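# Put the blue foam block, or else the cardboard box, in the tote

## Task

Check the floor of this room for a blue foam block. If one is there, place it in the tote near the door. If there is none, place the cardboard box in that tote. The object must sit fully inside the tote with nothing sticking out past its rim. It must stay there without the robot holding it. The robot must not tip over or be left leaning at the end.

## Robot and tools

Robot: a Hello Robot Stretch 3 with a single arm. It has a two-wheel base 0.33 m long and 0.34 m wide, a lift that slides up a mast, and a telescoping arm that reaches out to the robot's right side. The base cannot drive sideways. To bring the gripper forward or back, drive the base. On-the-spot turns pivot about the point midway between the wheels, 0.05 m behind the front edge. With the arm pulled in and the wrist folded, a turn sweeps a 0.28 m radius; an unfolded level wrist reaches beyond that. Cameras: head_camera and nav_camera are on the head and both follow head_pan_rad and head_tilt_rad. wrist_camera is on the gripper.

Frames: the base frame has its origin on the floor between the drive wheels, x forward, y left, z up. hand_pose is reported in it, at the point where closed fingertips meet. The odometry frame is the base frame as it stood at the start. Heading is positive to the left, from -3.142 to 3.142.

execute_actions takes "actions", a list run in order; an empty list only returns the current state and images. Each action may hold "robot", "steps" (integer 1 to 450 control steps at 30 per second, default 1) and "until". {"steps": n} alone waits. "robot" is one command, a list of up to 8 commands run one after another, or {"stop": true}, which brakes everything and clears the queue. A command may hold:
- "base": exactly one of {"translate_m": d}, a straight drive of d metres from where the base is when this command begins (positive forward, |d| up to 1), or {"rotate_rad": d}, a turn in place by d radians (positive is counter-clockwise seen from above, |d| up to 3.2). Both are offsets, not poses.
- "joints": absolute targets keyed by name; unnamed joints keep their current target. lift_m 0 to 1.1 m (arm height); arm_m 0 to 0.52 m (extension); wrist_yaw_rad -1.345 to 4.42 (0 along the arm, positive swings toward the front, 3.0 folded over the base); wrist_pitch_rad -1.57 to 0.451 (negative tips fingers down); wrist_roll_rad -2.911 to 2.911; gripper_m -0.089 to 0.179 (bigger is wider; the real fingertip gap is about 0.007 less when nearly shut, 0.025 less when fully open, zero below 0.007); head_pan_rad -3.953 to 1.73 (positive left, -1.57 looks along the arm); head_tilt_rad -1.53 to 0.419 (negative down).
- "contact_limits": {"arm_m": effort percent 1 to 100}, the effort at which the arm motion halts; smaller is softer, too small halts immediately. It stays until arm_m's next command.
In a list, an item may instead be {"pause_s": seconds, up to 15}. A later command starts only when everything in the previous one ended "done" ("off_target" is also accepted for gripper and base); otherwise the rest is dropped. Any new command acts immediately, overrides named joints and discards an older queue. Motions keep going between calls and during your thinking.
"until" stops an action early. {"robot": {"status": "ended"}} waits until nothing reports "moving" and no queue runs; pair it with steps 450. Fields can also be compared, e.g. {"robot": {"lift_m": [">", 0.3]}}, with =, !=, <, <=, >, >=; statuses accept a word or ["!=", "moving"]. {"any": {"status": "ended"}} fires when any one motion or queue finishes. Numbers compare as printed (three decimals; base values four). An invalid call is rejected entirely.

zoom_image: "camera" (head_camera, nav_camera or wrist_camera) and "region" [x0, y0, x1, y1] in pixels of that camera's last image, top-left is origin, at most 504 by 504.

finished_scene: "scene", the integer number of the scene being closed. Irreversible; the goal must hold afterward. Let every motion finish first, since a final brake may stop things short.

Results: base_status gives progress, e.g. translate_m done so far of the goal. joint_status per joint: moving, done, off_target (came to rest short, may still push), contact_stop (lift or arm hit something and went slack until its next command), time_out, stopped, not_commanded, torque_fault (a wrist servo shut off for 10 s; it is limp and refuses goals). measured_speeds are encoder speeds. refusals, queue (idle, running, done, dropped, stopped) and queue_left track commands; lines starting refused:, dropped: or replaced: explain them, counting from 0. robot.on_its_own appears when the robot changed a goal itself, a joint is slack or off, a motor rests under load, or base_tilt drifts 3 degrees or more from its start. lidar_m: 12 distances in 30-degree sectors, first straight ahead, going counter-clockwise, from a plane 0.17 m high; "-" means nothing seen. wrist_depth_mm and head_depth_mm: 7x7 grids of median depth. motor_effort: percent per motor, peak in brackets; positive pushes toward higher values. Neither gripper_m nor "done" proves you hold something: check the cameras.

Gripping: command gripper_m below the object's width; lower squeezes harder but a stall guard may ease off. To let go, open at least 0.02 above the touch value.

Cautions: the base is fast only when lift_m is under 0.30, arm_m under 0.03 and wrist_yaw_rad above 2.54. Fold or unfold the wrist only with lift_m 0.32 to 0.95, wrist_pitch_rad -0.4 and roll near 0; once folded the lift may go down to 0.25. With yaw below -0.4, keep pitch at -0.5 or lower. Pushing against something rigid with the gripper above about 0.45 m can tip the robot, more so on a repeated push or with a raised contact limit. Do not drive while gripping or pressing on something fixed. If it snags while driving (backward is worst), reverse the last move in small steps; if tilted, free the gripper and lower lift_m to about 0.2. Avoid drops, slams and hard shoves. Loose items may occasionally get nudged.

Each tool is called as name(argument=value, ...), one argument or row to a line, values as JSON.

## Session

execute_actions(
  actions=[
    {"robot":{"joints":{"head_pan_rad":0,"head_tilt_rad":-0.6}},"steps":200,"until":{"robot":{"status":"ended"}}},
  ],
)

execute_actions(
  actions=[
    {"robot":{"joints":{"head_pan_rad":1.5,"head_tilt_rad":-0.6}},"steps":200,"until":{"robot":{"status":"ended"}}},
  ],
)

execute_actions(
  actions=[
    {"robot":{"joints":{"head_pan_rad":-1.5,"head_tilt_rad":-0.6}},"steps":200,"until":{"robot":{"status":"ended"}}},
  ],
)

execute_actions(
  actions=[
    {"robot":{"joints":{"head_pan_rad":-3.1,"head_tilt_rad":-0.6}},"steps":200,"until":{"robot":{"status":"ended"}}},
  ],
)

Scene clock: 0.93 s.
robot.base_odometry: x=+0.000 y=+0.000 heading=+0.000 (m, m, rad; robot's odometry frame)
robot.turned_by_wheels: +0.000 (rad since the last result)
robot.turned_by_imu: +0.000 (rad since the last result)
robot.base_tilt: forward=+1.1 right=+0.5 (deg)
robot.lidar_m: 2.04 1.12 0.82 0.80 0.83 1.15 1.38 1.33 0.98 0.94 0.98 1.36
robot.head_depth_mm: 1655 1827 2041 2227 1778 1476 1238 / 1669 1828 2042 2221 1742 1472 1235 / 1678 1838 2055 2228 1813 1470 1235 / 1691 1861 2084 2261 1806 1458 1231 / 1707 1882 2116 2253 1796 1455 1225 / 1721 1908 2119 2291 1784 1458 1223 / 1740 1920 2131 2287 1792 1453 1221
robot.base_status: not_commanded
robot.joint_positions: lift_m=+0.392 arm_m=+0.002 wrist_yaw_rad=+3.044 wrist_pitch_rad=-0.509 wrist_roll_rad=+0.012 gripper_m=+0.037 head_pan_rad=-0.002 head_tilt_rad=-0.592
robot.joint_goals: lift_m=+0.392 arm_m=+0.002 wrist_yaw_rad=+3.044 wrist_pitch_rad=-0.509 wrist_roll_rad=+0.012 gripper_m=+0.037 head_pan_rad=+0.000 head_tilt_rad=-0.600
robot.joint_status: lift_m=not_commanded arm_m=not_commanded wrist_yaw_rad=not_commanded wrist_pitch_rad=not_commanded wrist_roll_rad=not_commanded gripper_m=not_commanded head_pan_rad=done head_tilt_rad=done
robot.measured_speeds: translate_m=+0.000 rotate_rad=+0.000 lift_m=+0.000 arm_m=+0.000 wrist_yaw_rad=+0.000 wrist_pitch_rad=+0.000 wrist_roll_rad=+0.000 head_pan_rad=+0.000 head_tilt_rad=+0.000
robot: refusals=0 queue=done queue_left=0
robot.motor_effort: left_wheel=+0(0) right_wheel=+0(0) lift_m=+22(23) arm_m=+0(0) wrist_yaw_rad=+0(0) wrist_pitch_rad=+6(6) wrist_roll_rad=+0(0) gripper_m=+1(0) head_pan_rad=+1(3) head_tilt_rad=-2(25) (%)
robot.hand_pose: x=-0.0006 y=+0.0638 z=+0.3850 quat_wxyz=(+0.212, +0.696, +0.144, +0.671) (m; robot's base frame)
robot.wrist_depth_mm: 747 767 780 802 798 816 837 / 822 829 861 883 893 927 957 / 902 892 916 889 911 871 889 / 774 765 756 761 746 738 726 / 655 664 649 648 636 636 626 / 575 572 - 589 544 550 547 / 506 514 - - 495 487 490
pictures: head_camera (sideways: a quarter turn clockwise sets it upright), nav_camera (sideways: a quarter turn counterclockwise sets it upright), wrist_camera
Images, in order (width x height): head_camera 896x504, nav_camera 672x504, wrist_camera 644x364.

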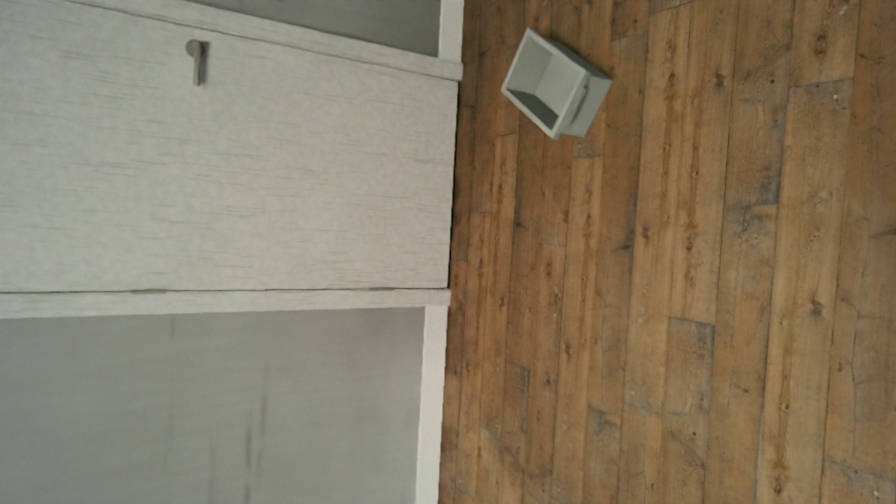

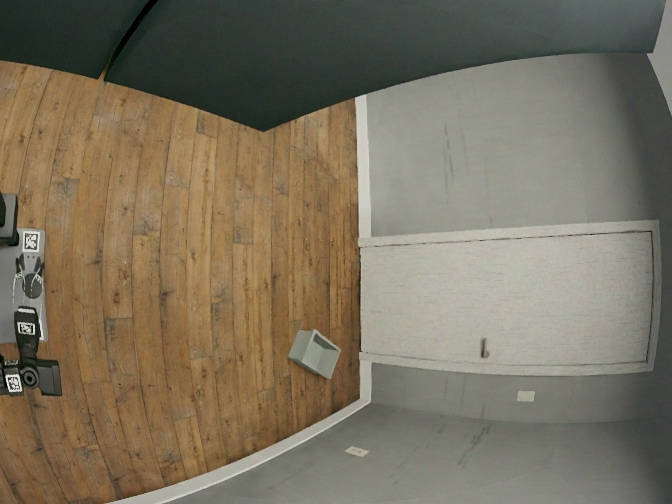

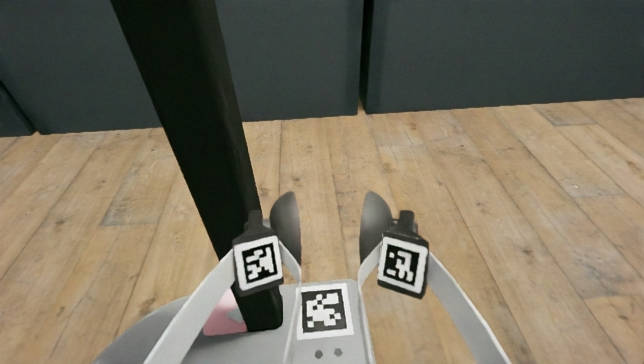

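Scene clock: 2.27 s.
robot.base_odometry: x=+0.000 y=+0.000 heading=+0.000 (m, m, rad; robot's odometry frame)
robot.turned_by_wheels: +0.000 (rad since the last result)
robot.turned_by_imu: +0.000 (rad since the last result)
robot.base_tilt: forward=+1.0 right=+0.6 (deg)
robot.lidar_m: 2.03 1.12 0.83 0.80 0.83 1.15 1.38 1.32 0.97 0.94 0.98 1.35
robot.head_depth_mm: 643 709 791 895 1026 1208 1243 / 659 720 792 893 1028 1206 1235 / 642 707 800 906 1046 1233 1229 / 640 706 786 887 1024 1200 1229 / 639 704 787 890 1022 1198 1225 / 639 705 784 887 1017 1197 1229 / 638 703 782 885 1013 1191 1248
robot.base_status: not_commanded
robot.joint_positions: lift_m=+0.392 arm_m=+0.002 wrist_yaw_rad=+3.044 wrist_pitch_rad=-0.509 wrist_roll_rad=+0.012 gripper_m=+0.037 head_pan_rad=+1.493 head_tilt_rad=-0.592
robot.joint_goals: lift_m=+0.392 arm_m=+0.002 wrist_yaw_rad=+3.044 wrist_pitch_rad=-0.509 wrist_roll_rad=+0.012 gripper_m=+0.037 head_pan_rad=+1.500 head_tilt_rad=-0.600
robot.joint_status: lift_m=not_commanded arm_m=not_commanded wrist_yaw_rad=not_commanded wrist_pitch_rad=not_commanded wrist_roll_rad=not_commanded gripper_m=not_commanded head_pan_rad=done head_tilt_rad=done
robot.measured_speeds: translate_m=+0.000 rotate_rad=+0.000 lift_m=+0.000 arm_m=+0.000 wrist_yaw_rad=+0.000 wrist_pitch_rad=+0.000 wrist_roll_rad=+0.000 head_pan_rad=+0.000 head_tilt_rad=+0.000
robot: refusals=0 queue=done queue_left=0
robot.motor_effort: left_wheel=+0(1) right_wheel=+0(1) lift_m=+23(22) arm_m=+0(0) wrist_yaw_rad=+0(1) wrist_pitch_rad=+6(6) wrist_roll_rad=+0(0) gripper_m=+0(0) head_pan_rad=+4(44) head_tilt_rad=-3(2) (%)
robot.hand_pose: x=-0.0006 y=+0.0638 z=+0.3850 quat_wxyz=(+0.212, +0.696, +0.144, +0.671) (m; robot's base frame)
robot.wrist_depth_mm: 740 761 764 788 808 821 845 / 830 837 859 883 897 914 950 / 901 891 927 901 896 898 864 / 779 770 760 752 752 739 738 / 663 656 651 644 640 625 624 / 574 563 - 586 548 557 544 / 507 519 - - 489 488 485
pictures: head_camera (sideways: a quarter turn clockwise sets it upright), nav_camera (sideways: a quarter turn counterclockwise sets it upright), wrist_camera
Images, in order (width x height): head_camera 896x504, nav_camera 672x504, wrist_camera 644x364.

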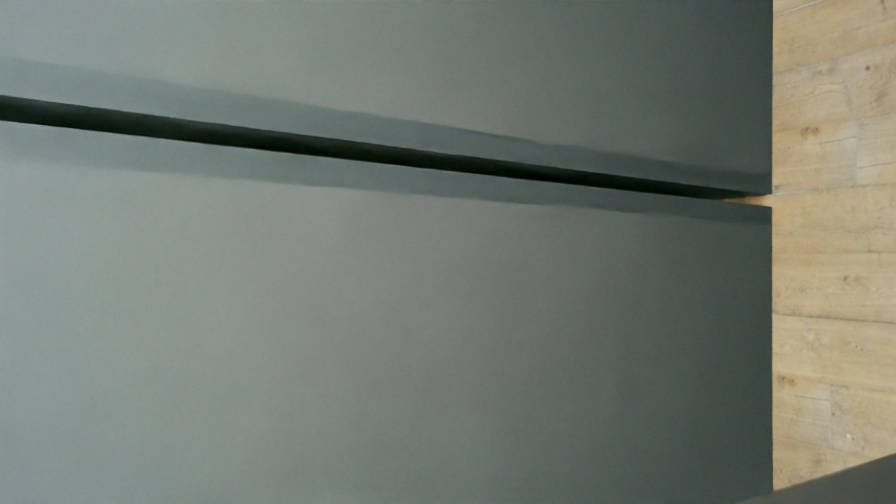

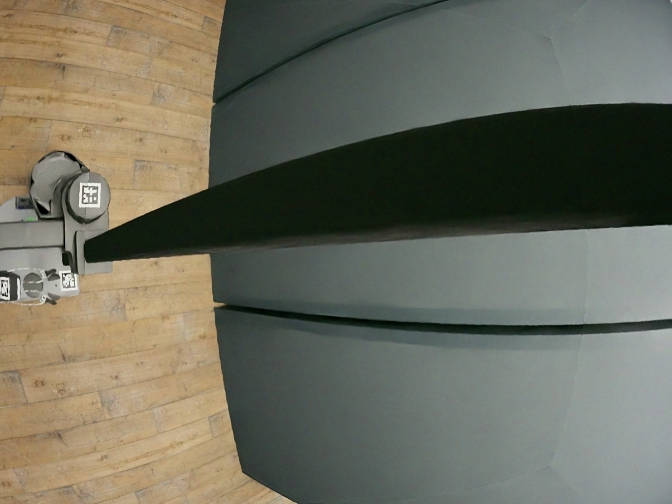

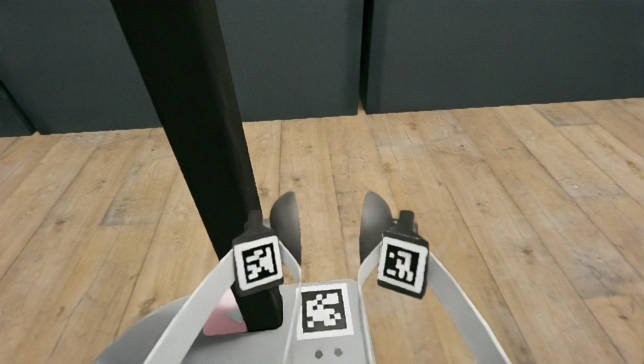

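Scene clock: 4.30 s.
robot.base_odometry: x=+0.000 y=+0.000 heading=+0.000 (m, m, rad; robot's odometry frame)
robot.turned_by_wheels: +0.000 (rad since the last result)
robot.turned_by_imu: +0.000 (rad since the last result)
robot.base_tilt: forward=+1.0 right=+0.5 (deg)
robot.lidar_m: 2.04 1.12 0.83 0.80 0.83 1.15 1.38 1.32 0.98 0.94 0.98 1.35
robot.head_depth_mm: 739 812 899 1009 1149 1337 1237 / 751 825 916 1024 1178 1360 1240 / 761 835 933 1044 1199 1373 1239 / 772 850 943 1069 1231 1391 1227 / 783 864 964 1091 1256 1407 1227 / 794 877 984 1111 1279 1418 1225 / 803 890 996 1132 1309 1441 1222
robot.base_status: not_commanded
robot.joint_positions: lift_m=+0.392 arm_m=+0.002 wrist_yaw_rad=+3.044 wrist_pitch_rad=-0.509 wrist_roll_rad=+0.012 gripper_m=+0.037 head_pan_rad=-1.493 head_tilt_rad=-0.592
robot.joint_goals: lift_m=+0.392 arm_m=+0.002 wrist_yaw_rad=+3.044 wrist_pitch_rad=-0.509 wrist_roll_rad=+0.012 gripper_m=+0.037 head_pan_rad=-1.500 head_tilt_rad=-0.600
robot.joint_status: lift_m=not_commanded arm_m=not_commanded wrist_yaw_rad=not_commanded wrist_pitch_rad=not_commanded wrist_roll_rad=not_commanded gripper_m=not_commanded head_pan_rad=done head_tilt_rad=done
robot.measured_speeds: translate_m=+0.000 rotate_rad=+0.000 lift_m=+0.000 arm_m=+0.000 wrist_yaw_rad=+0.000 wrist_pitch_rad=+0.000 wrist_roll_rad=+0.000 head_pan_rad=+0.000 head_tilt_rad=+0.000
robot: refusals=0 queue=done queue_left=0
robot.motor_effort: left_wheel=+0(0) right_wheel=+1(1) lift_m=+23(23) arm_m=+0(0) wrist_yaw_rad=+0(1) wrist_pitch_rad=+6(6) wrist_roll_rad=+0(0) gripper_m=+0(0) head_pan_rad=-4(42) head_tilt_rad=-1(3) (%)
robot.hand_pose: x=-0.0006 y=+0.0638 z=+0.3850 quat_wxyz=(+0.212, +0.696, +0.144, +0.671) (m; robot's base frame)
robot.wrist_depth_mm: 746 761 779 798 810 815 849 / 821 849 859 863 903 910 949 / 898 902 912 913 891 890 863 / 779 776 761 750 751 738 740 / 658 653 653 649 638 634 625 / 576 573 - 591 546 554 554 / 508 515 - - 494 491 486
pictures: head_camera (sideways: a quarter turn clockwise sets it upright), nav_camera (sideways: a quarter turn counterclockwise sets it upright), wrist_camera
Images, in order (width x height): head_camera 896x504, nav_camera 672x504, wrist_camera 644x364.

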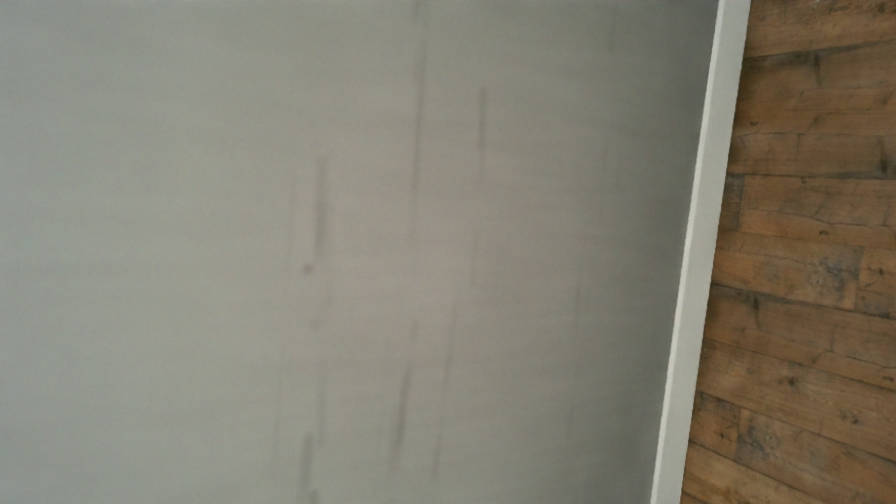

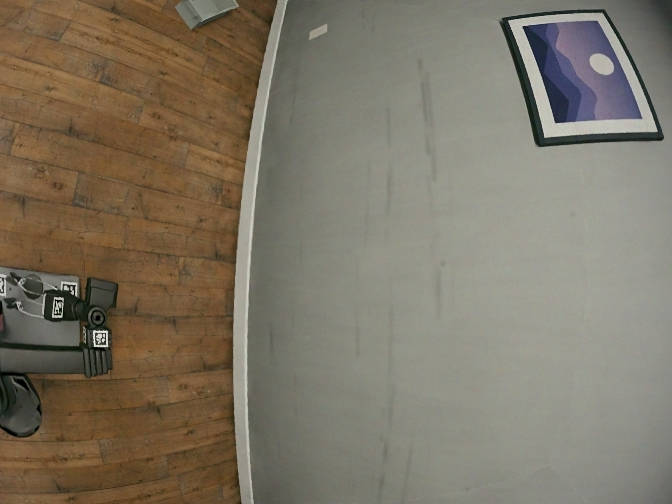

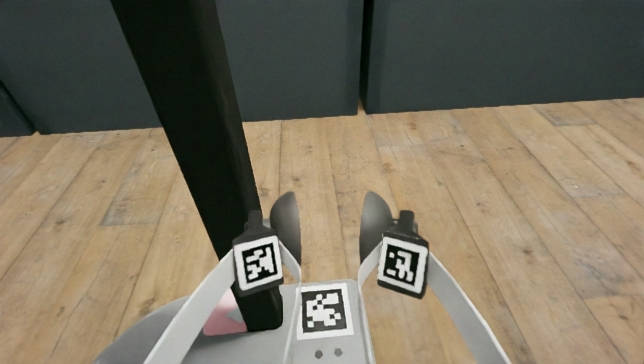

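Scene clock: 5.70 s.
robot.base_odometry: x=+0.000 y=+0.000 heading=+0.000 (m, m, rad; robot's odometry frame)
robot.turned_by_wheels: +0.000 (rad since the last result)
robot.turned_by_imu: +0.000 (rad since the last result)
robot.base_tilt: forward=+1.1 right=+0.5 (deg)
robot.lidar_m: 2.03 1.12 0.83 0.80 0.83 1.15 1.38 1.32 0.97 0.94 0.98 1.36
robot.head_depth_mm: 1392 1535 1697 1901 1829 1476 1233 / 1407 1515 1713 1946 1817 1466 1233 / 1425 1513 1640 1768 1743 1461 1231 / 1434 1530 1683 1896 1780 1462 1229 / 1454 1536 1725 1916 1795 1459 1222 / 1470 1570 1751 1905 1789 1454 1221 / 1486 1465 1636 1995 1792 1447 1224
robot.base_status: not_commanded
robot.joint_positions: lift_m=+0.392 arm_m=+0.002 wrist_yaw_rad=+3.044 wrist_pitch_rad=-0.509 wrist_roll_rad=+0.012 gripper_m=+0.037 head_pan_rad=-3.093 head_tilt_rad=-0.592
robot.joint_goals: lift_m=+0.392 arm_m=+0.002 wrist_yaw_rad=+3.044 wrist_pitch_rad=-0.509 wrist_roll_rad=+0.012 gripper_m=+0.037 head_pan_rad=-3.100 head_tilt_rad=-0.600
robot.joint_status: lift_m=not_commanded arm_m=not_commanded wrist_yaw_rad=not_commanded wrist_pitch_rad=not_commanded wrist_roll_rad=not_commanded gripper_m=not_commanded head_pan_rad=done head_tilt_rad=done
robot.measured_speeds: translate_m=+0.000 rotate_rad=+0.000 lift_m=+0.000 arm_m=+0.000 wrist_yaw_rad=+0.000 wrist_pitch_rad=+0.000 wrist_roll_rad=+0.000 head_pan_rad=+0.000 head_tilt_rad=+0.000
robot: refusals=0 queue=done queue_left=0
robot.motor_effort: left_wheel=+0(1) right_wheel=+0(0) lift_m=+23(23) arm_m=+0(0) wrist_yaw_rad=+0(0) wrist_pitch_rad=+6(6) wrist_roll_rad=+0(0) gripper_m=+0(0) head_pan_rad=-4(45) head_tilt_rad=-2(1) (%)
robot.hand_pose: x=-0.0006 y=+0.0638 z=+0.3850 quat_wxyz=(+0.212, +0.696, +0.144, +0.671) (m; robot's base frame)
robot.wrist_depth_mm: 744 757 772 791 810 819 842 / 806 842 865 886 891 915 946 / 900 896 922 908 885 890 881 / 781 767 770 758 750 745 733 / 655 664 641 648 634 624 627 / 571 568 - 586 543 554 550 / 507 514 - - 495 488 484
pictures: head_camera (sideways: a quarter turn clockwise sets it upright), nav_camera (sideways: a quarter turn counterclockwise sets it upright), wrist_camera
Images, in order (width x height): head_camera 896x504, nav_camera 672x504, wrist_camera 644x364.

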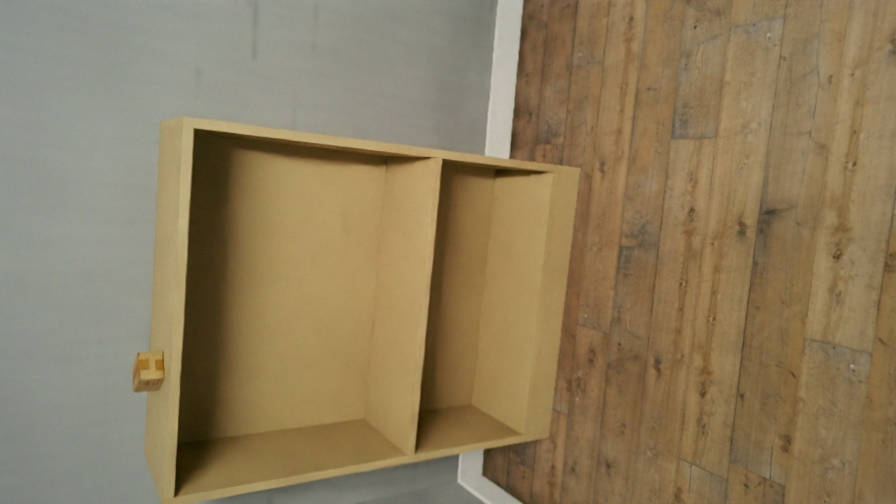

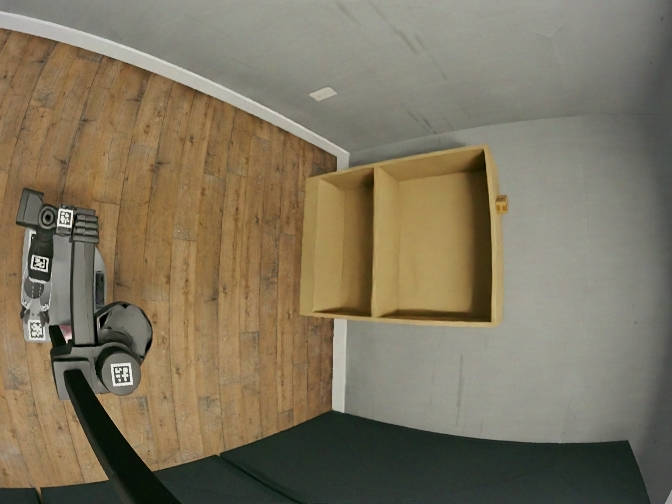

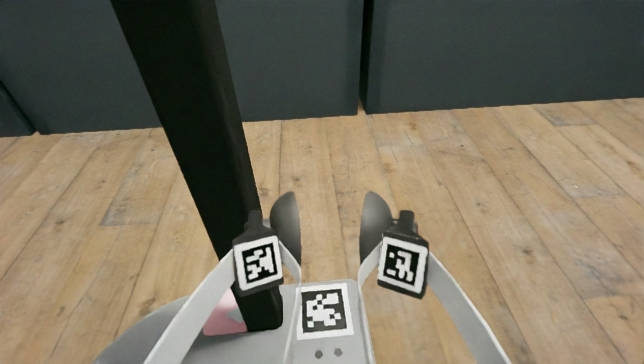

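execute_actions(
  actions=[
    {"robot":[{"joints":{"lift_m":0.28,"wrist_pitch_rad":-0.4,"head_pan_rad":1.2,"head_tilt_rad":-0.6}},{"base":{"rotate_rad":-0.08}},{"base":{"translate_m":0.8}},{"base":{"translate_m":0.75}},{"base":{"rotate_rad":1.55}},{"base":{"translate_m":1.0}},{"base":{"translate_m":0.75}}],"steps":450,"until":{"robot":{"status":"ended"}}},
    {"steps":300,"until":{"robot":{"status":"ended"}}},
  ],
)

Scene clock: 30.13 s.
robot.base_odometry: x=+1.721 y=+1.617 heading=+1.470 (m, m, rad; robot's odometry frame)
robot.turned_by_wheels: +1.470 (rad since the last result)
robot.turned_by_imu: +1.491 (rad since the last result)
robot.base_tilt: forward=+1.0 right=+0.5 (deg)
robot.lidar_m: 1.04 1.82 2.54 2.47 0.74 0.81 1.90 0.54 0.37 0.35 0.36 0.46
robot.head_depth_mm: 2746 2817 2894 2404 1840 1476 1241 / 3136 3325 3319 2384 1824 1469 1236 / 3246 3629 3416 2359 1813 1473 1232 / 3095 3464 3425 2370 1809 1470 1228 / 3004 3144 3203 2365 1800 1460 1226 / 2895 3016 3320 2334 1796 1448 1219 / 2791 2955 3232 2328 1789 1447 1221
robot.base_status: done (translate_m +0.7500 of +0.7500)
robot.joint_positions: lift_m=+0.280 arm_m=+0.002 wrist_yaw_rad=+3.044 wrist_pitch_rad=-0.419 wrist_roll_rad=+0.012 gripper_m=+0.037 head_pan_rad=+1.193 head_tilt_rad=-0.593
robot.joint_goals: lift_m=+0.280 arm_m=+0.002 wrist_yaw_rad=+3.044 wrist_pitch_rad=-0.400 wrist_roll_rad=+0.012 gripper_m=+0.037 head_pan_rad=+1.200 head_tilt_rad=-0.600
robot.joint_status: lift_m=done arm_m=not_commanded wrist_yaw_rad=not_commanded wrist_pitch_rad=done wrist_roll_rad=not_commanded gripper_m=not_commanded head_pan_rad=done head_tilt_rad=done
robot.measured_speeds: translate_m=+0.000 rotate_rad=+0.000 lift_m=+0.000 arm_m=+0.000 wrist_yaw_rad=+0.000 wrist_pitch_rad=+0.000 wrist_roll_rad=+0.000 head_pan_rad=+0.000 head_tilt_rad=+0.000
robot: refusals=0 queue=done queue_left=0
robot.motor_effort: left_wheel=-2(8) right_wheel=+3(13) lift_m=+19(22) arm_m=+0(0) wrist_yaw_rad=+0(0) wrist_pitch_rad=+10(11) wrist_roll_rad=+0(0) gripper_m=+0(0) head_pan_rad=+3(43) head_tilt_rad=-2(3) (%)
robot.hand_pose: x=+0.0006 y=+0.0760 z=+0.2925 quat_wxyz=(+0.182, +0.702, +0.112, +0.680) (m; robot's base frame)
robot.wrist_depth_mm: - - - - - - - / 603 980 - - - - - / 650 795 855 842 847 826 817 / 680 686 673 679 667 656 653 / 574 569 - 556 550 542 541 / 480 514 - - 459 468 461 / - - - - 411 408 404
pictures: head_camera (sideways: a quarter turn clockwise sets it upright), nav_camera (sideways: a quarter turn counterclockwise sets it upright), wrist_camera
Images, in order (width x height): head_camera 896x504, nav_camera 672x504, wrist_camera 644x364.

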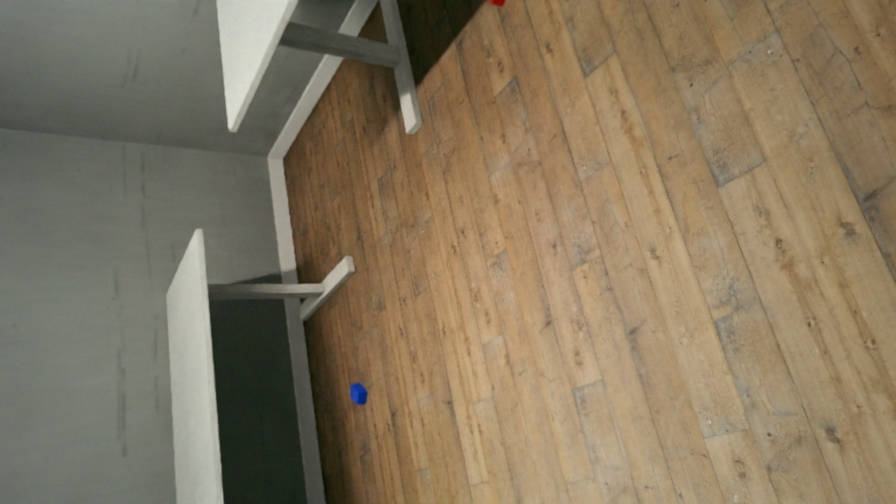

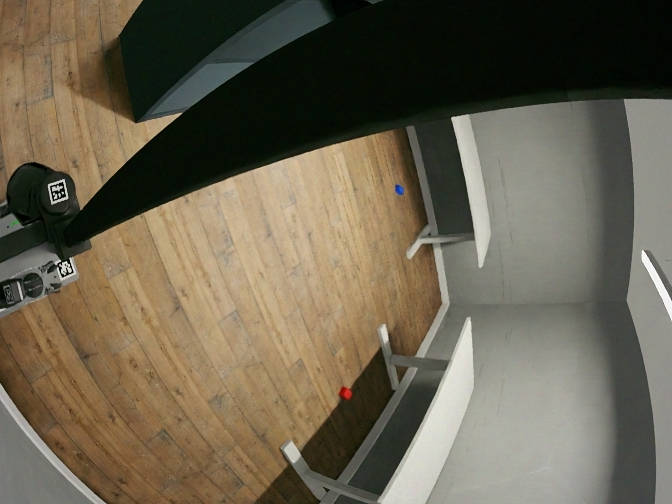

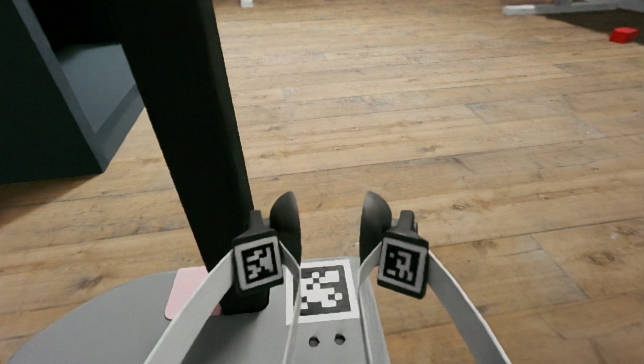

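execute_actions(
  actions=[
    {"robot":[{"base":{"rotate_rad":1.41},"joints":{"head_pan_rad":-1.57,"head_tilt_rad":-0.9}},{"base":{"translate_m":1.0}},{"base":{"translate_m":1.0}},{"base":{"translate_m":0.1}},{"base":{"rotate_rad":1.70}},{"joints":{"lift_m":0.36,"wrist_pitch_rad":-0.4,"wrist_roll_rad":0}},{"joints":{"wrist_yaw_rad":0,"gripper_m":0.12}},{"joints":{"wrist_pitch_rad":-1.5,"arm_m":0.2}}],"steps":450,"until":{"robot":{"status":"ended"}}},
    {"steps":400,"until":{"robot":{"status":"ended"}}},
  ],
)

Scene clock: 53.67 s.
robot.base_odometry: x=-0.307 y=+2.161 heading=-1.703 (m, m, rad; robot's odometry frame)
robot.turned_by_wheels: +3.110 (rad since the last result)
robot.turned_by_imu: +3.147 (rad since the last result)
robot.base_tilt: forward=+1.1 right=+0.5 (deg)
robot.lidar_m: 1.05 1.02 1.67 2.40 2.43 1.81 1.22 1.69 1.09 1.37 1.07 0.99
robot.head_depth_mm: 1224 1113 886 1498 1429 1253 1110 / 1212 1110 882 1589 1427 1247 1110 / 1214 1108 882 1565 1425 - 1124 / 1204 1107 884 1551 1400 1248 1113 / 1192 1100 880 1547 1421 1243 1113 / 1187 1100 876 1547 1418 1250 1110 / 1185 1096 877 1553 1420 1248 1109
robot.base_status: done (rotate_rad +1.6999 of +1.7000)
robot.joint_positions: lift_m=+0.360 arm_m=+0.200 wrist_yaw_rad=+0.002 wrist_pitch_rad=-1.494 wrist_roll_rad=+0.003 gripper_m=+0.120 head_pan_rad=-1.563 head_tilt_rad=-0.889
robot.joint_goals: lift_m=+0.360 arm_m=+0.200 wrist_yaw_rad=+0.000 wrist_pitch_rad=-1.500 wrist_roll_rad=+0.000 gripper_m=+0.120 head_pan_rad=-1.570 head_tilt_rad=-0.900
robot.joint_status: lift_m=done arm_m=done wrist_yaw_rad=done wrist_pitch_rad=done wrist_roll_rad=done gripper_m=done head_pan_rad=done head_tilt_rad=done
robot.measured_speeds: translate_m=+0.000 rotate_rad=+0.000 lift_m=+0.000 arm_m=+0.000 wrist_yaw_rad=+0.000 wrist_pitch_rad=+0.000 wrist_roll_rad=+0.000 head_pan_rad=+0.000 head_tilt_rad=+0.000
robot: refusals=0 queue=done queue_left=0
robot.motor_effort: left_wheel=-2(7) right_wheel=+3(12) lift_m=+26(26) arm_m=+5(11) wrist_yaw_rad=-2(5) wrist_pitch_rad=-3(10) wrist_roll_rad=-2(2) gripper_m=+0(81) head_pan_rad=-4(42) head_tilt_rad=-4(20) (%)
robot.hand_pose: x=-0.0216 y=-0.3402 z=+0.2412 quat_wxyz=(+0.518, +0.480, -0.519, -0.481) (m; robot's base frame)
robot.wrist_depth_mm: 387 382 379 375 374 371 366 / 397 391 387 385 383 377 378 / 406 400 397 394 391 388 386 / 414 410 408 406 401 399 394 / 427 420 417 415 412 402 401 / 440 437 429 423 422 424 414 / 451 445 441 - - 431 426
pictures: head_camera (sideways: a quarter turn clockwise sets it upright), nav_camera (sideways: a quarter turn counterclockwise sets it upright), wrist_camera
Images, in order (width x height): head_camera 896x504, nav_camera 672x504, wrist_camera 644x364.

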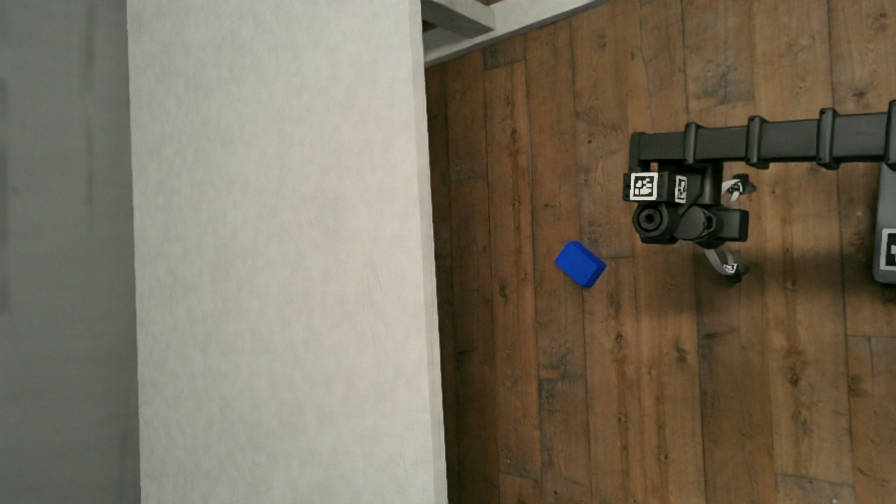

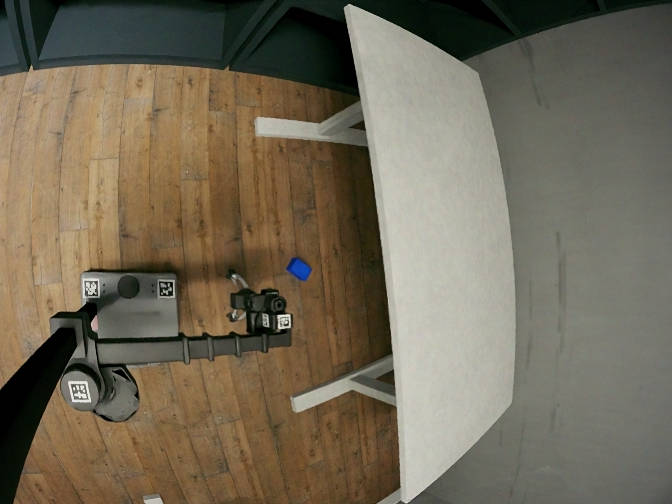

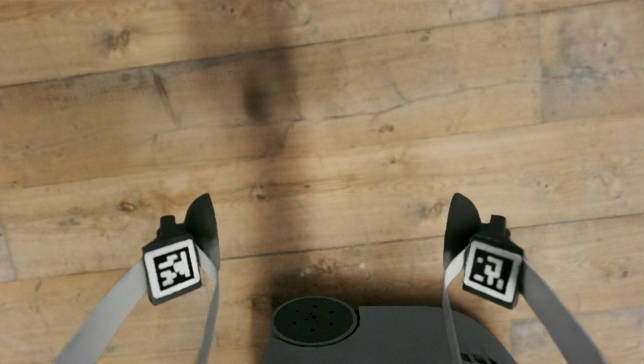

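execute_actions(
  actions=[
    {"robot":{"base":{"translate_m":0.07},"joints":{"arm_m":0.51,"lift_m":0.25,"wrist_pitch_rad":-1.25}},"steps":450,"until":{"robot":{"status":"ended"}}},
  ],
)

Scene clock: 57.63 s.
robot.base_odometry: x=-0.317 y=+2.091 heading=-1.703 (m, m, rad; robot's odometry frame)
robot.turned_by_wheels: +0.000 (rad since the last result)
robot.turned_by_imu: +0.000 (rad since the last result)
robot.base_tilt: forward=+1.2 right=+0.5 (deg)
robot.lidar_m: 1.03 0.96 1.64 2.40 2.43 1.88 1.29 1.76 1.13 1.37 1.02 0.92
robot.head_depth_mm: 1217 1103 885 1557 1422 1250 1114 / 1206 1110 881 1553 1425 1249 1113 / 1199 1107 884 789 1401 1249 1108 / 1190 1102 878 1551 1393 1250 1113 / 1186 1103 878 1557 1419 1243 1107 / 1181 1101 879 788 1422 1248 1107 / 1174 1098 876 789 1419 1244 1108
robot.base_status: done (translate_m +0.0700 of +0.0700)
robot.joint_positions: lift_m=+0.250 arm_m=+0.510 wrist_yaw_rad=+0.001 wrist_pitch_rad=-1.256 wrist_roll_rad=+0.003 gripper_m=+0.120 head_pan_rad=-1.563 head_tilt_rad=-0.889
robot.joint_goals: lift_m=+0.250 arm_m=+0.510 wrist_yaw_rad=+0.000 wrist_pitch_rad=-1.250 wrist_roll_rad=+0.000 gripper_m=+0.120 head_pan_rad=-1.570 head_tilt_rad=-0.900
robot.joint_status: lift_m=done arm_m=done wrist_yaw_rad=done wrist_pitch_rad=done wrist_roll_rad=done gripper_m=done head_pan_rad=done head_tilt_rad=done
robot.measured_speeds: translate_m=+0.000 rotate_rad=+0.000 lift_m=+0.000 arm_m=+0.000 wrist_yaw_rad=+0.000 wrist_pitch_rad=+0.000 wrist_roll_rad=+0.000 head_pan_rad=+0.000 head_tilt_rad=+0.000
robot: refusals=0 queue=done queue_left=0
robot.motor_effort: left_wheel=-2(4) right_wheel=+2(7) lift_m=+19(26) arm_m=+5(7) wrist_yaw_rad=-2(2) wrist_pitch_rad=+4(4) wrist_roll_rad=-2(2) gripper_m=+1(1) head_pan_rad=-4(3) head_tilt_rad=-4(3) (%)
robot.hand_pose: x=-0.0215 y=-0.7109 z=+0.1377 quat_wxyz=(+0.572, +0.415, -0.572, -0.416) (m; robot's base frame)
robot.wrist_depth_mm: 322 322 317 313 313 309 306 / 318 318 313 311 309 305 304 / 315 312 310 308 303 301 299 / 311 307 306 258 301 298 295 / 308 305 299 256 297 294 290 / 304 301 297 294 293 290 288 / 300 296 295 292 289 286 285
pictures: head_camera (sideways: a quarter turn clockwise sets it upright), nav_camera (sideways: a quarter turn counterclockwise sets it upright), wrist_camera
Images, in order (width x height): head_camera 896x504, nav_camera 672x504, wrist_camera 644x364.

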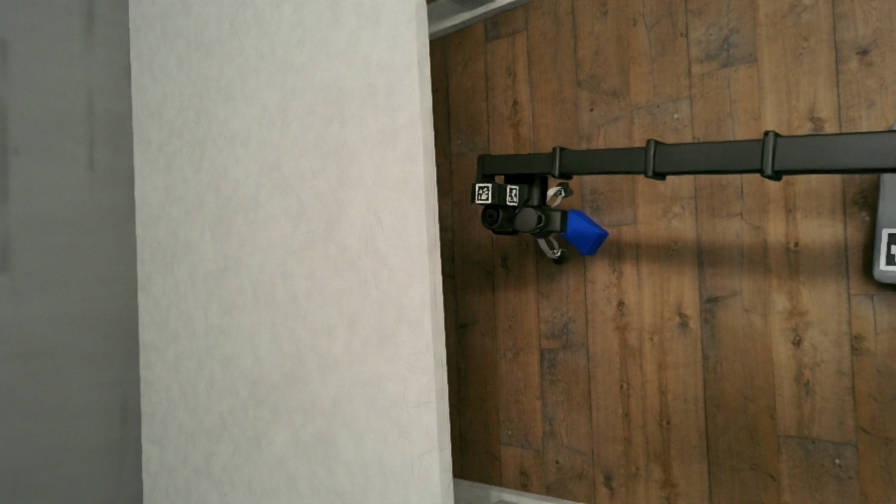

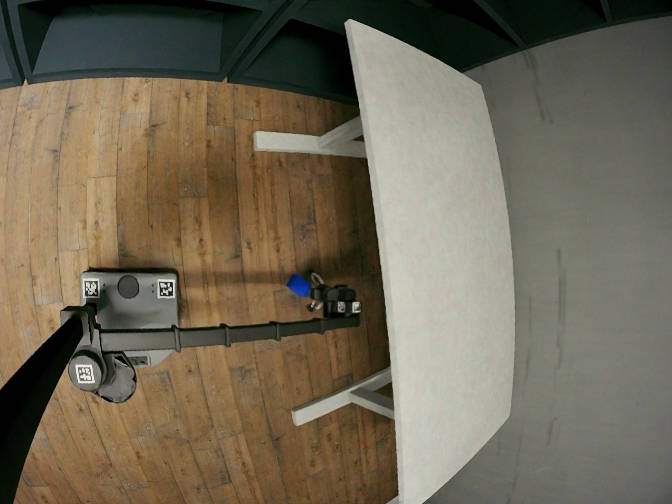

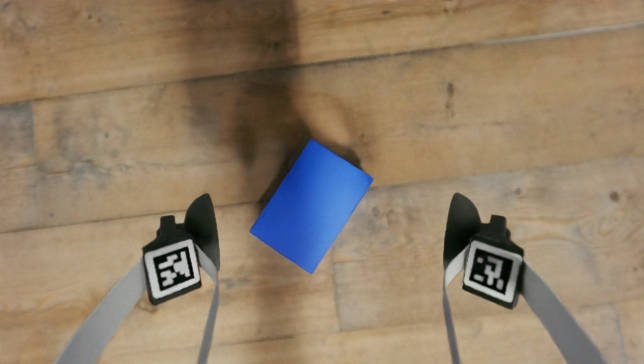

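execute_actions(
  actions=[
    {"robot":[{"joints":{"wrist_roll_rad":0.55,"arm_m":0.52}},{"joints":{"lift_m":0.14}}],"steps":450,"until":{"robot":{"status":"ended"}}},
  ],
)

Scene clock: 60.67 s.
robot.base_odometry: x=-0.317 y=+2.091 heading=-1.703 (m, m, rad; robot's odometry frame)
robot.turned_by_wheels: +0.000 (rad since the last result)
robot.turned_by_imu: +0.000 (rad since the last result)
robot.base_tilt: forward=+1.2 right=+0.5 (deg)
robot.lidar_m: 1.03 0.96 1.64 2.41 2.44 1.88 1.30 1.77 1.13 1.37 1.03 0.92
robot.head_depth_mm: 1213 1111 885 1570 1435 1254 1109 / 1209 1109 883 1553 1426 1255 1113 / 1203 1101 881 1564 1394 1245 1117 / 1195 1100 884 1557 1397 1249 1120 / 1189 1105 879 1549 1422 1242 1110 / 1189 1102 877 788 1427 1243 1107 / 1178 1094 880 786 1414 1244 1107
robot.base_status: done (translate_m +0.0700 of +0.0700)
robot.joint_positions: lift_m=+0.140 arm_m=+0.520 wrist_yaw_rad=+0.001 wrist_pitch_rad=-1.256 wrist_roll_rad=+0.546 gripper_m=+0.120 head_pan_rad=-1.563 head_tilt_rad=-0.889
robot.joint_goals: lift_m=+0.140 arm_m=+0.520 wrist_yaw_rad=+0.000 wrist_pitch_rad=-1.250 wrist_roll_rad=+0.550 gripper_m=+0.120 head_pan_rad=-1.570 head_tilt_rad=-0.900
robot.joint_status: lift_m=done arm_m=done wrist_yaw_rad=done wrist_pitch_rad=done wrist_roll_rad=done gripper_m=done head_pan_rad=done head_tilt_rad=done
robot.measured_speeds: translate_m=+0.000 rotate_rad=+0.000 lift_m=+0.000 arm_m=+0.000 wrist_yaw_rad=+0.000 wrist_pitch_rad=+0.000 wrist_roll_rad=+0.000 head_pan_rad=+0.000 head_tilt_rad=+0.000
robot: refusals=0 queue=done queue_left=0
robot.motor_effort: left_wheel=-2(2) right_wheel=+3(3) lift_m=+18(19) arm_m=+4(9) wrist_yaw_rad=-1(2) wrist_pitch_rad=+4(4) wrist_roll_rad=+3(4) gripper_m=-1(2) head_pan_rad=-3(4) head_tilt_rad=-4(3) (%)
robot.hand_pose: x=-0.0216 y=-0.7208 z=+0.0278 quat_wxyz=(+0.397, +0.289, -0.705, -0.512) (m; robot's base frame)
robot.wrist_depth_mm: 232 221 208 197 187 178 170 / 231 220 207 196 185 176 168 / 228 218 205 193 185 176 168 / 228 216 203 148 183 175 167 / 226 217 154 148 183 171 166 / 224 217 153 147 182 - 165 / 224 210 199 147 181 172 163
pictures: head_camera (sideways: a quarter turn clockwise sets it upright), nav_camera (sideways: a quarter turn counterclockwise sets it upright), wrist_camera
Images, in order (width x height): head_camera 896x504, nav_camera 672x504, wrist_camera 644x364.

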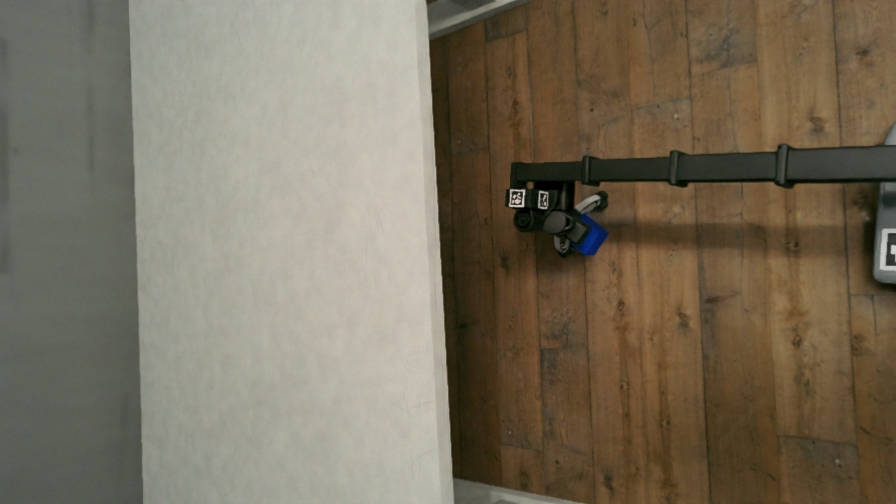

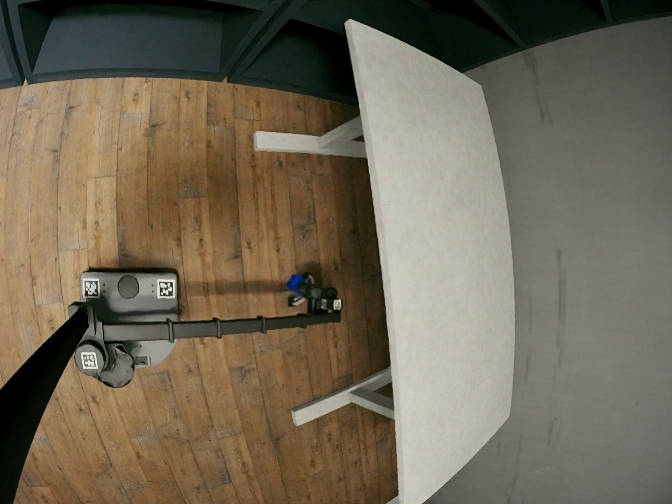

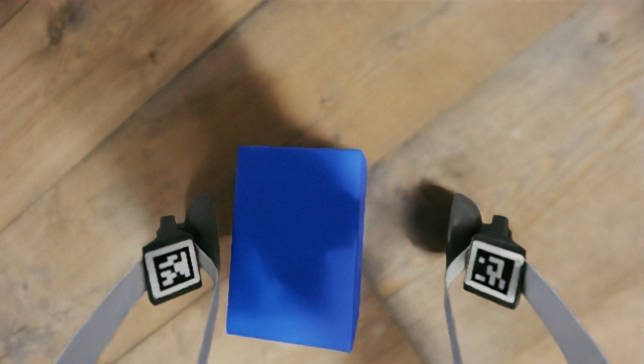

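execute_actions(
  actions=[
    {"robot":[{"joints":{"gripper_m":0.03}},{"joints":{"lift_m":0.4,"arm_m":0.0,"wrist_roll_rad":0}},{"joints":{"wrist_pitch_rad":-0.4}},{"joints":{"wrist_yaw_rad":3.0}},{"joints":{"lift_m":0.29}}],"steps":450,"until":{"robot":{"status":"ended"}}},
  ],
)

Scene clock: 73.03 s.
robot.base_odometry: x=-0.317 y=+2.091 heading=-1.703 (m, m, rad; robot's odometry frame)
robot.turned_by_wheels: +0.000 (rad since the last result)
robot.turned_by_imu: -0.013 (rad since the last result)
robot.base_tilt: forward=+1.1 right=+0.4 (deg)
robot.lidar_m: 1.00 0.96 1.64 2.40 2.44 1.89 1.29 1.76 1.13 1.37 1.03 0.92
robot.head_depth_mm: 1219 1110 884 1567 1425 1251 1110 / 1210 1105 884 1556 1426 1252 1121 / 1204 1104 881 1556 1419 1248 1146 / 1200 1107 882 1551 1426 1245 1147 / 1185 1099 878 1557 1424 1247 1103 / 1186 1101 878 787 1426 1240 1107 / 1174 1100 877 786 1426 1237 1106
robot.base_status: done (translate_m +0.0700 of +0.0700)
robot.joint_positions: lift_m=+0.290 arm_m=+0.002 wrist_yaw_rad=+2.997 wrist_pitch_rad=-0.422 wrist_roll_rad=+0.003 gripper_m=+0.031 head_pan_rad=-1.563 head_tilt_rad=-0.890
robot.joint_goals: lift_m=+0.290 arm_m=+0.000 wrist_yaw_rad=+3.000 wrist_pitch_rad=-0.400 wrist_roll_rad=+0.000 gripper_m=+0.030 head_pan_rad=-1.570 head_tilt_rad=-0.900
robot.joint_status: lift_m=done arm_m=done wrist_yaw_rad=done wrist_pitch_rad=done wrist_roll_rad=done gripper_m=done head_pan_rad=done head_tilt_rad=done
robot.measured_speeds: translate_m=+0.000 rotate_rad=+0.000 lift_m=+0.000 arm_m=+0.000 wrist_yaw_rad=+0.000 wrist_pitch_rad=+0.000 wrist_roll_rad=+0.000 head_pan_rad=+0.000 head_tilt_rad=+0.000
robot: refusals=0 queue=done queue_left=0
robot.motor_effort: left_wheel=+0(13) right_wheel=+1(28) lift_m=+20(28) arm_m=-3(2) wrist_yaw_rad=+2(5) wrist_pitch_rad=+11(19) wrist_roll_rad=-2(8) gripper_m=-15(99) head_pan_rad=-3(3) head_tilt_rad=-3(3) (%)
robot.hand_pose: x=+0.0110 y=+0.0741 z=+0.3019 quat_wxyz=(+0.198, +0.701, +0.098, +0.678) (m; robot's base frame)
robot.wrist_depth_mm: - - - - - - - / - - - - - - 802 / 889 876 872 876 849 845 783 / 699 695 683 144 653 668 660 / 572 574 - 144 137 560 558 / 491 505 - 144 297 480 477 / 441 - - 144 411 418 415
pictures: head_camera (sideways: a quarter turn clockwise sets it upright), nav_camera (sideways: a quarter turn counterclockwise sets it upright), wrist_camera
Images, in order (width x height): head_camera 896x504, nav_camera 672x504, wrist_camera 644x364.

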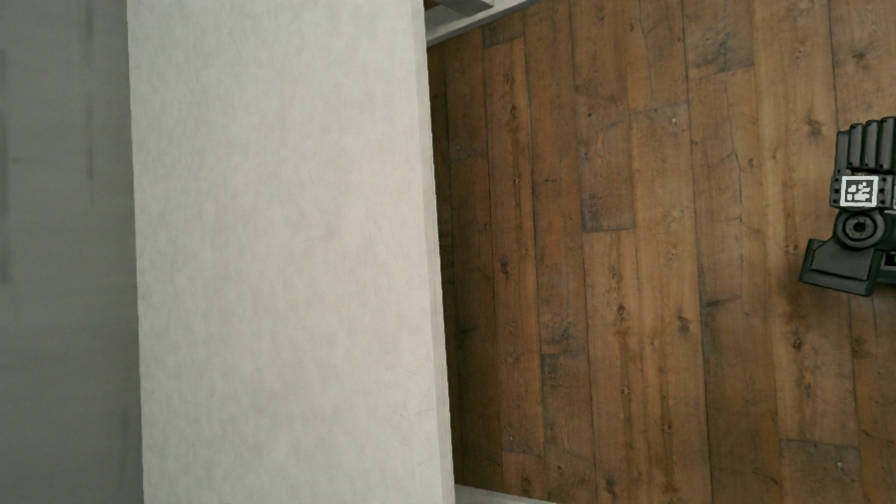

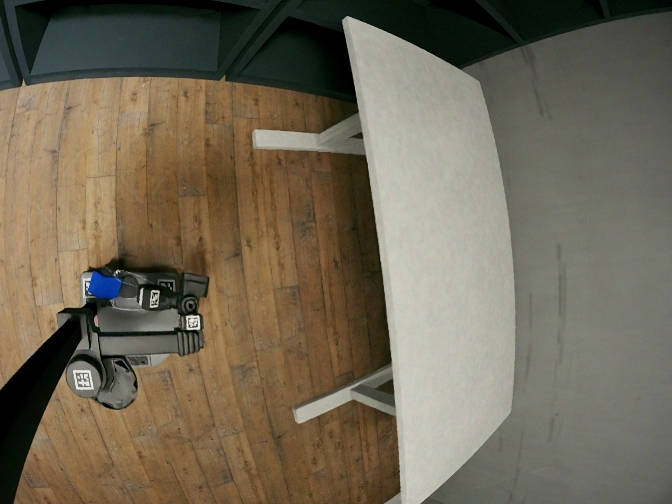

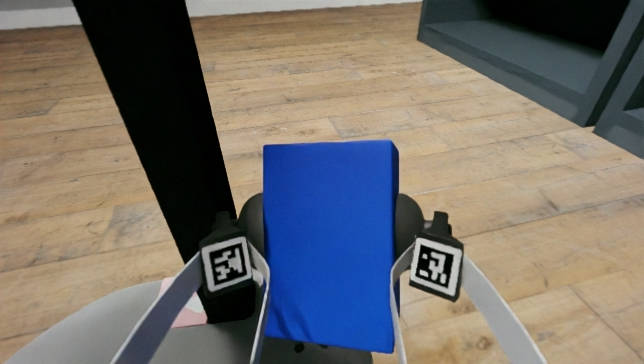

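execute_actions(
  actions=[
    {"robot":[{"base":{"rotate_rad":1.61},"joints":{"head_pan_rad":-0.2,"head_tilt_rad":-0.8}},{"base":{"translate_m":1.0}},{"base":{"translate_m":0.9}},{"base":{"rotate_rad":-1.55}},{"base":{"translate_m":1.0}},{"base":{"translate_m":0.75}}],"steps":450,"until":{"robot":{"status":"ended"}}},
    {"steps":300,"until":{"robot":{"status":"ended"}}},
  ],
)

Scene clock: 97.17 s.
robot.base_odometry: x=+1.448 y=+0.169 heading=-1.643 (m, m, rad; robot's odometry frame)
robot.turned_by_wheels: +0.060 (rad since the last result)
robot.turned_by_imu: +0.066 (rad since the last result)
robot.base_tilt: forward=+1.1 right=+0.6 (deg)
robot.lidar_m: 1.11 0.90 0.63 0.59 0.59 0.82 1.96 0.72 0.85 2.01 1.68 1.17
robot.head_depth_mm: 1019 1180 1393 1673 1510 1299 1135 / 997 1149 1350 1645 1511 1292 1133 / 976 1116 1310 1584 1508 1290 1132 / 955 1088 1275 1533 1505 1287 1126 / 933 1064 1239 1476 1501 1265 1131 / 914 1043 1199 1424 1511 1262 1127 / 896 1017 1169 1385 1497 1287 1126
robot.base_status: done (translate_m +0.7500 of +0.7500)
robot.joint_positions: lift_m=+0.290 arm_m=+0.003 wrist_yaw_rad=+2.998 wrist_pitch_rad=-0.422 wrist_roll_rad=+0.003 gripper_m=+0.031 head_pan_rad=-0.207 head_tilt_rad=-0.802
robot.joint_goals: lift_m=+0.290 arm_m=+0.000 wrist_yaw_rad=+3.000 wrist_pitch_rad=-0.400 wrist_roll_rad=+0.000 gripper_m=+0.030 head_pan_rad=-0.200 head_tilt_rad=-0.800
robot.joint_status: lift_m=done arm_m=done wrist_yaw_rad=done wrist_pitch_rad=done wrist_roll_rad=done gripper_m=done head_pan_rad=done head_tilt_rad=done
robot.measured_speeds: translate_m=+0.000 rotate_rad=+0.000 lift_m=+0.000 arm_m=+0.000 wrist_yaw_rad=+0.000 wrist_pitch_rad=+0.000 wrist_roll_rad=+0.000 head_pan_rad=+0.000 head_tilt_rad=+0.000
robot: refusals=0 queue=done queue_left=0
robot.motor_effort: left_wheel=+1(9) right_wheel=-1(12) lift_m=+20(20) arm_m=-4(4) wrist_yaw_rad=+2(2) wrist_pitch_rad=+12(12) wrist_roll_rad=-2(1) gripper_m=-17(17) head_pan_rad=+4(41) head_tilt_rad=+1(11) (%)
robot.hand_pose: x=+0.0109 y=+0.0741 z=+0.3019 quat_wxyz=(+0.198, +0.701, +0.098, +0.678) (m; robot's base frame)
robot.wrist_depth_mm: 532 - 563 593 625 657 694 / 571 - 619 658 693 729 787 / 631 652 675 705 762 789 816 / 664 674 684 144 655 679 676 / 577 578 - 144 137 563 558 / 491 504 - 144 296 478 476 / 440 - - 143 412 419 419
pictures: head_camera (sideways: a quarter turn clockwise sets it upright), nav_camera (sideways: a quarter turn counterclockwise sets it upright), wrist_camera
Images, in order (width x height): head_camera 896x504, nav_camera 672x504, wrist_camera 644x364.

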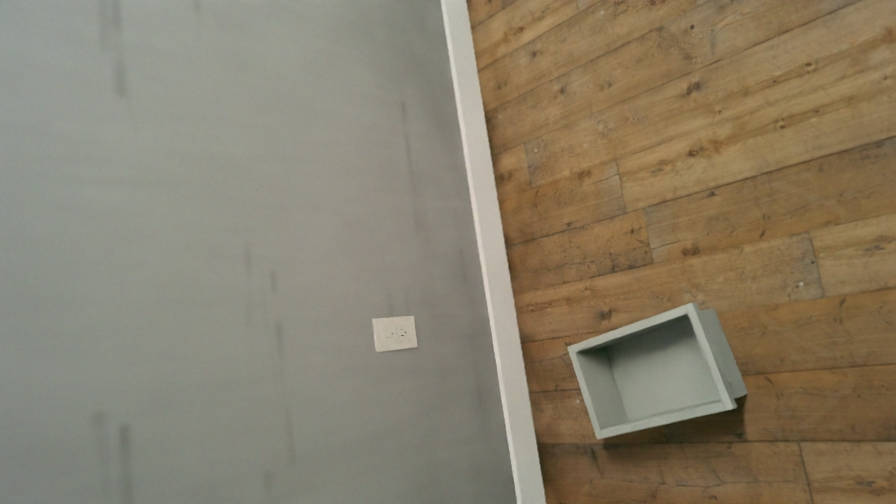

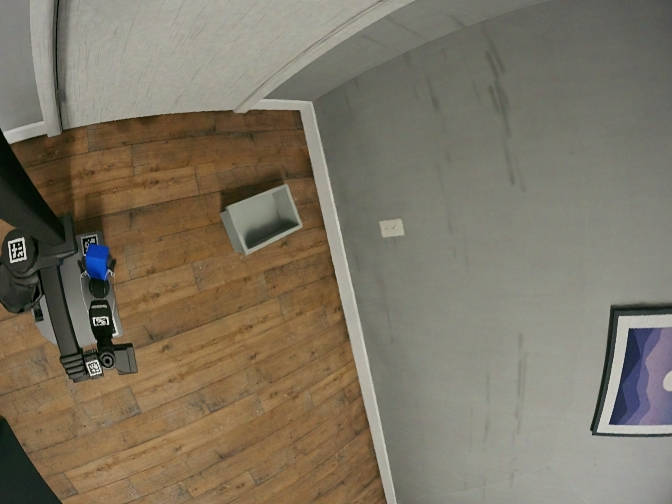

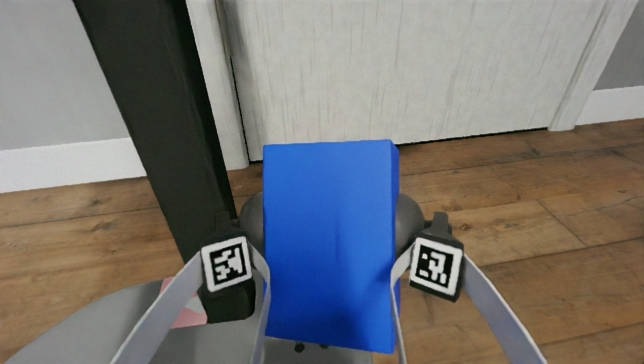

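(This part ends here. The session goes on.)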